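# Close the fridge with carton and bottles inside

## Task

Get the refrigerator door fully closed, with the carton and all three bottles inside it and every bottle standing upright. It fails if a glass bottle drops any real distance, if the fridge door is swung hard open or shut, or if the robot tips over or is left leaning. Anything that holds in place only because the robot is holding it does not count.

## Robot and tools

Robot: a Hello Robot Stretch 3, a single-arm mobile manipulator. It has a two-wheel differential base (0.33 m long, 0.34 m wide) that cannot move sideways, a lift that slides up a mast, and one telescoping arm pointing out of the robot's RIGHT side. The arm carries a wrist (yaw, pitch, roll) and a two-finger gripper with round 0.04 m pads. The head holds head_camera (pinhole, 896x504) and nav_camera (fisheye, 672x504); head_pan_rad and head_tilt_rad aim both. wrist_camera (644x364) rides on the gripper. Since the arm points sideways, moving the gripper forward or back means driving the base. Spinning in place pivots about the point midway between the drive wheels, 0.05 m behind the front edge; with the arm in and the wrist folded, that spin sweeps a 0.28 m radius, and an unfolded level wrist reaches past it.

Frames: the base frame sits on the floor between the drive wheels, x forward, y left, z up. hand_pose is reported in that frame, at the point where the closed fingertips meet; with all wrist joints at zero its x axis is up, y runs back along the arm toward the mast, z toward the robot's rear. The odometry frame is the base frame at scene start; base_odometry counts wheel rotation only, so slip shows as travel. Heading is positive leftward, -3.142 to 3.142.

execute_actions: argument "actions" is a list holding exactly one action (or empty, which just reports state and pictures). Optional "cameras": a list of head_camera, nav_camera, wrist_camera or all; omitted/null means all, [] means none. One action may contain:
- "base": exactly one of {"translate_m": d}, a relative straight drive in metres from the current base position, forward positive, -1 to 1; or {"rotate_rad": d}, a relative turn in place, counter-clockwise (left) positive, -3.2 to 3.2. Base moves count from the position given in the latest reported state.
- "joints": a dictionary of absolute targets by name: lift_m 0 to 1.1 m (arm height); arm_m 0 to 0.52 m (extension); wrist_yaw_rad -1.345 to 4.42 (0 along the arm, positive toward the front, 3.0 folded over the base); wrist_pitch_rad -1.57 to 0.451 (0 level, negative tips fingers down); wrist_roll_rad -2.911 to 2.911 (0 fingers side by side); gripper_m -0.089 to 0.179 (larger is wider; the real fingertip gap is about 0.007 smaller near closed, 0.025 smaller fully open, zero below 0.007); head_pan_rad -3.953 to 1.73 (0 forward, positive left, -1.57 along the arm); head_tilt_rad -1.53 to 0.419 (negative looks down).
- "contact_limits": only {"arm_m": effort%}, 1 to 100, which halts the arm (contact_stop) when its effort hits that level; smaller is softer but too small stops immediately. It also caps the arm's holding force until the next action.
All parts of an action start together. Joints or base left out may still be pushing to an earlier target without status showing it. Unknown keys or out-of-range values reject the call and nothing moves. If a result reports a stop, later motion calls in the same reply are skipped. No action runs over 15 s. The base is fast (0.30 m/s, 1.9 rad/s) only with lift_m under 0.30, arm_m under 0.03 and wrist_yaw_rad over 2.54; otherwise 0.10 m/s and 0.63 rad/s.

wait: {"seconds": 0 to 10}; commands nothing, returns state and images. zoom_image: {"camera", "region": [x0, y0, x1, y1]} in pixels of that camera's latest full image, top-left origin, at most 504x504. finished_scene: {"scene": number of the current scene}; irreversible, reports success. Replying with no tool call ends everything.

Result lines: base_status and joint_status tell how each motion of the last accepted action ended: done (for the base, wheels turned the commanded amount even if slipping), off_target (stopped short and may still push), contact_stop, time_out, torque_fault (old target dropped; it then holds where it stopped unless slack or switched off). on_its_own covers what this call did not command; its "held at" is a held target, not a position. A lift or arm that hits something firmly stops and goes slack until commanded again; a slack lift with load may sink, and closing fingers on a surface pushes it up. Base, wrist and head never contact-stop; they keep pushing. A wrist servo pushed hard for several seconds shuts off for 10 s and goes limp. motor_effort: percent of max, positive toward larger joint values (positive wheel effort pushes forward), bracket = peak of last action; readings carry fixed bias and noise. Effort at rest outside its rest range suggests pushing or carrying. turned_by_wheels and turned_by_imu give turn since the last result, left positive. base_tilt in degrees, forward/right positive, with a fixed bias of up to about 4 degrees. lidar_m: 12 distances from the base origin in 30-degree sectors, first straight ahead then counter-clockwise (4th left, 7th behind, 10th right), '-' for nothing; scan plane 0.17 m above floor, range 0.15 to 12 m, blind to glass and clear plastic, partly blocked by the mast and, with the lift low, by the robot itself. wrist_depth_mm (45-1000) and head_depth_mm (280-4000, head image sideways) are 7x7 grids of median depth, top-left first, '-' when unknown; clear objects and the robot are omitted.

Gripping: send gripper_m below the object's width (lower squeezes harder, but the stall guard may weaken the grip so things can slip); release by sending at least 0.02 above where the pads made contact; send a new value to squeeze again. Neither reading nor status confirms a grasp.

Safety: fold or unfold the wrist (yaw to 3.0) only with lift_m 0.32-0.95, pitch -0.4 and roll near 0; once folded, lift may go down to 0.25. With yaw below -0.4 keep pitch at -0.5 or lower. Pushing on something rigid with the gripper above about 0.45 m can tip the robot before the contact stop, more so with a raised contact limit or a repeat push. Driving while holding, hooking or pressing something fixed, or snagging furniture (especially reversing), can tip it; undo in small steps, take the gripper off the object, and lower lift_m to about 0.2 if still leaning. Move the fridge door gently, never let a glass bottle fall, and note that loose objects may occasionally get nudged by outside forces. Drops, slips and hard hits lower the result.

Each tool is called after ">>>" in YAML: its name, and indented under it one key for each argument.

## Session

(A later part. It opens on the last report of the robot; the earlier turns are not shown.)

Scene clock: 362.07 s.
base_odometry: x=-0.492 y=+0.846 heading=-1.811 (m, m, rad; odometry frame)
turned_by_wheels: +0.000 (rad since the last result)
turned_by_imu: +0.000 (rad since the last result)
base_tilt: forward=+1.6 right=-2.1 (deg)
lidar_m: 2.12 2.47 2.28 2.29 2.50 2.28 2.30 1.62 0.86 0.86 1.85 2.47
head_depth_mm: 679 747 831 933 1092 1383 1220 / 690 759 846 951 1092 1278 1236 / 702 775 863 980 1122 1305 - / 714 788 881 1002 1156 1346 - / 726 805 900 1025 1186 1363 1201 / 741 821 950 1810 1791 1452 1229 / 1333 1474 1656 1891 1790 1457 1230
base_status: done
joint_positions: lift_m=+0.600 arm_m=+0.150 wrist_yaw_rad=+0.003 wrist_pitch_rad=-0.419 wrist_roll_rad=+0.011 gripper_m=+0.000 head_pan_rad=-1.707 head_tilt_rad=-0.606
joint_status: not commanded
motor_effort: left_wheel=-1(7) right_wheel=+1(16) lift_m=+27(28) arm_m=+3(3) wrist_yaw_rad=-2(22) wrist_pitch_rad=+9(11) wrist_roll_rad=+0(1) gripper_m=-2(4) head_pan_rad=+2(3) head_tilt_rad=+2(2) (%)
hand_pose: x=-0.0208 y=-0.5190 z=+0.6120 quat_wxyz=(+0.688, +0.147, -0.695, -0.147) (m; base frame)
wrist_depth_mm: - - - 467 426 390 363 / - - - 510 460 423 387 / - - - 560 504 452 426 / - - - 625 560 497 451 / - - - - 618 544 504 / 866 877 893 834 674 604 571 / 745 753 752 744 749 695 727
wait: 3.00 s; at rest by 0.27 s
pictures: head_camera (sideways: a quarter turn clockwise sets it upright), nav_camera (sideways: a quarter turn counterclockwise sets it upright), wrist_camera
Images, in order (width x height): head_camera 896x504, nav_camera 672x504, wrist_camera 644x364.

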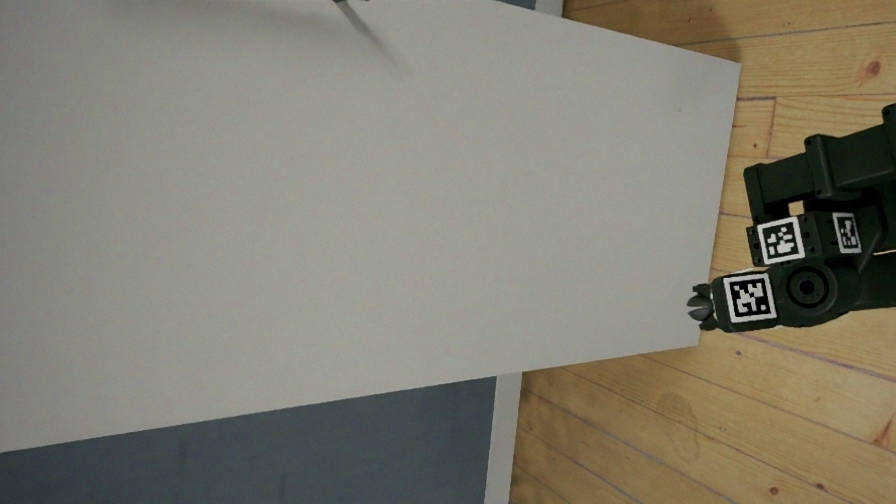

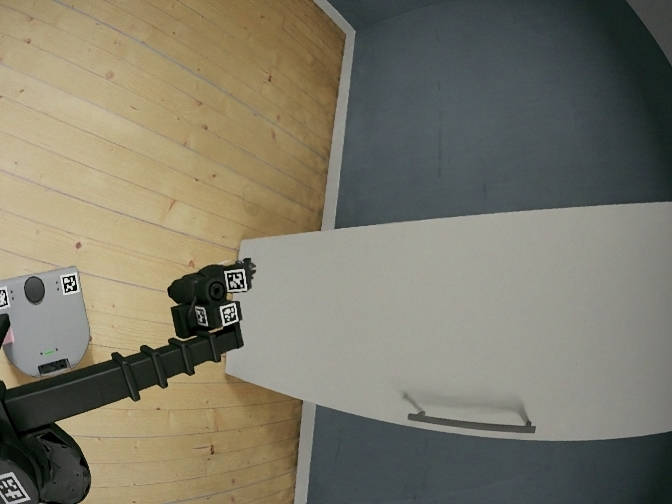

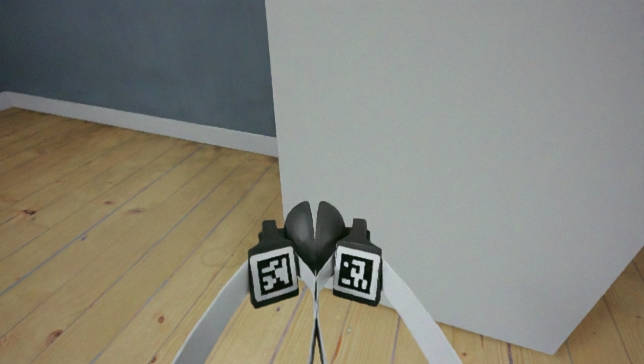

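>>> execute_actions:
  actions:
    - {"base":{"rotate_rad":-0.75},"joints":{"wrist_pitch_rad":0}}
  cameras: ["head_camera"]

>>> execute_actions:
  actions:
    - {"joints":{"arm_m":0.52},"contact_limits":{"arm_m":18}}

Scene clock: 367.67 s.
base_odometry: x=-0.492 y=+0.846 heading=-2.561 (m, m, rad; odometry frame)
turned_by_wheels: -0.750 (rad since the last result)
turned_by_imu: -0.734 (rad since the last result)
base_tilt: forward=+1.8 right=-2.0 (deg)
lidar_m: 2.50 2.12 2.71 2.29 2.28 2.49 2.31 2.29 1.85 0.87 0.86 0.94
head_depth_mm: 1806 2025 2350 2307 1773 1446 1224 / 1678 1879 2134 2258 1777 1453 1236 / 1577 1740 1947 2141 1789 1452 - / 1474 1625 1820 2044 1784 1494 - / 1390 1522 1692 1870 1790 1492 1214 / 1312 1432 1574 1751 1678 1305 1233 / 1247 1330 853 928 1029 1168 1230
base_status: done
joint_positions: lift_m=+0.600 arm_m=+0.150 wrist_yaw_rad=+0.002 wrist_pitch_rad=-0.022 wrist_roll_rad=+0.011 gripper_m=+0.000 head_pan_rad=-1.707 head_tilt_rad=-0.606
joint_status: all done
motor_effort: left_wheel=+2(6) right_wheel=-1(5) lift_m=+27(27) arm_m=+2(2) wrist_yaw_rad=-2(2) wrist_pitch_rad=+12(11) wrist_roll_rad=+0(0) gripper_m=-2(3) head_pan_rad=+2(2) head_tilt_rad=+2(1) (%)
hand_pose: x=-0.0209 y=-0.5504 z=+0.7084 quat_wxyz=(+0.703, +0.009, -0.711, -0.007) (m; base frame)
wrist_depth_mm: 373 412 - - - - - / 385 420 - - - - - / 396 434 - - - - - / 405 444 - - - - - / 415 455 511 - - - - / 428 467 509 - - - - / 435 482 - - - - -
pictures: head_camera (sideways: a quarter turn clockwise sets it upright)
Images, in order (width x height): head_camera 896x504.

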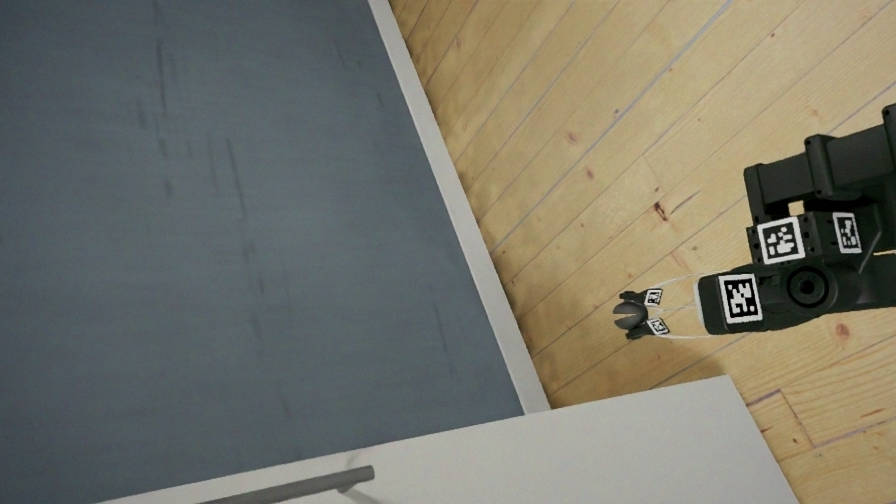

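Scene clock: 371.57 s.
base_odometry: x=-0.492 y=+0.846 heading=-2.561 (m, m, rad; odometry frame)
turned_by_wheels: +0.000 (rad since the last result)
turned_by_imu: +0.000 (rad since the last result)
base_tilt: forward=+1.6 right=-2.0 (deg)
lidar_m: 2.49 2.12 2.71 2.29 2.28 2.49 2.30 2.29 1.85 0.87 0.86 0.94
head_depth_mm: 1809 2039 2349 2282 1769 1449 1220 / 1681 1887 2128 2280 1773 1446 1239 / 1571 1738 1947 2138 1777 1491 - / 1477 1624 1813 2026 1758 1418 1229 / 1389 1519 1685 1854 1671 1455 1225 / 1315 1436 1569 1745 1682 1305 1229 / 1250 1328 853 924 1033 1170 1232
base_status: not commanded
joint_positions: lift_m=+0.600 arm_m=+0.518 wrist_yaw_rad=+0.002 wrist_pitch_rad=-0.021 wrist_roll_rad=+0.011 gripper_m=+0.000 head_pan_rad=-1.707 head_tilt_rad=-0.606
joint_status: all done
joint sent to its limit — the command would take arm_m past its upper limit, so that joint was sent only as far as its limit.
motor_effort: left_wheel=+2(2) right_wheel=-1(1) lift_m=+28(27) arm_m=+3(4) wrist_yaw_rad=-2(2) wrist_pitch_rad=+11(12) wrist_roll_rad=+0(0) gripper_m=-3(3) head_pan_rad=+2(2) head_tilt_rad=+2(1) (%)
contact_limits: arm_m 18 (drawing in: default 20, maximum 33; extending or still: default 28, maximum 45)
hand_pose: x=-0.0209 y=-0.9184 z=+0.7087 quat_wxyz=(+0.703, +0.008, -0.711, -0.007) (m; base frame)
wrist_depth_mm: 242 657 709 805 906 - - / 245 652 741 827 938 - - / 233 609 765 857 981 - - / 224 546 789 878 - - - / 214 499 797 - - - - / 205 459 815 975 - - - / 199 409 870 985 - - -
pictures: head_camera (sideways: a quarter turn clockwise sets it upright), nav_camera (sideways: a quarter turn counterclockwise sets it upright), wrist_camera
Images, in order (width x height): head_camera 896x504, nav_camera 672x504, wrist_camera 644x364.

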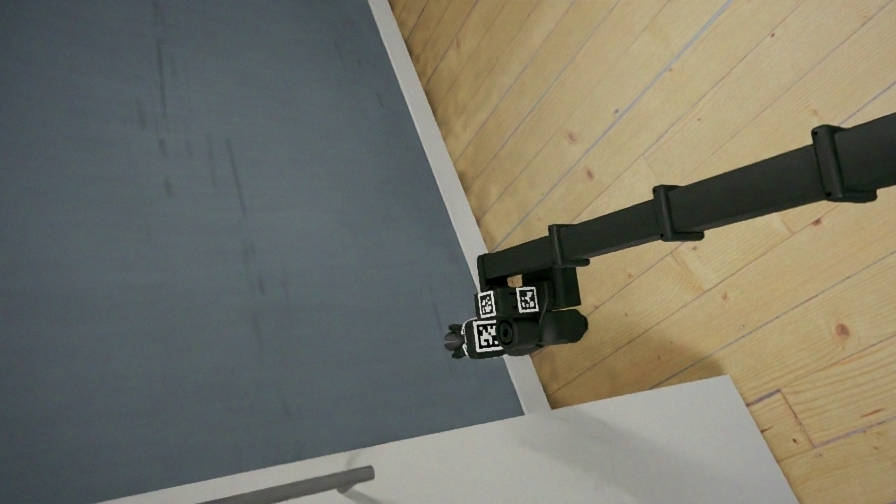

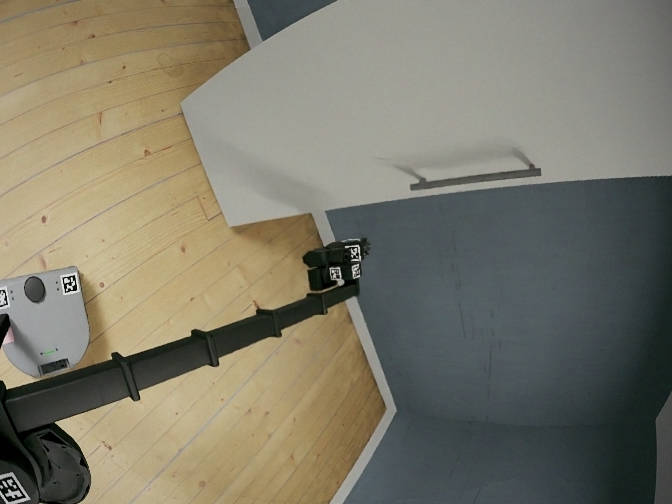

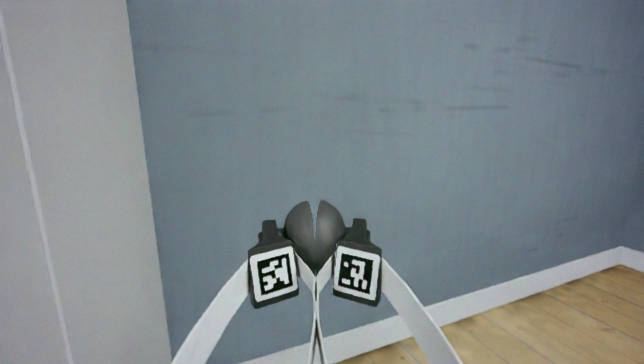

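The wrist view shows the side seam as a thin line, so the door is shut.

>>> zoom_image:
  camera: "wrist_camera"
  region: [0,0,200,364]

Region (0, 0, 200, 364) of wrist_camera's 644x364 image, scaled by 1.385; it fills the left 277 columns of this view, and the rest is white.

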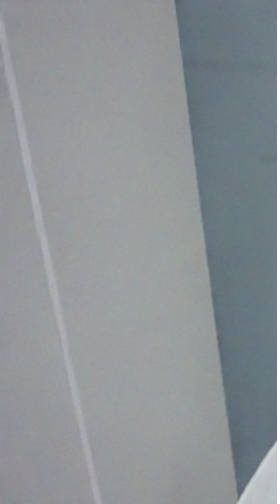

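>>> finished_scene:
  scene: 2

The scene is finished: the task was done.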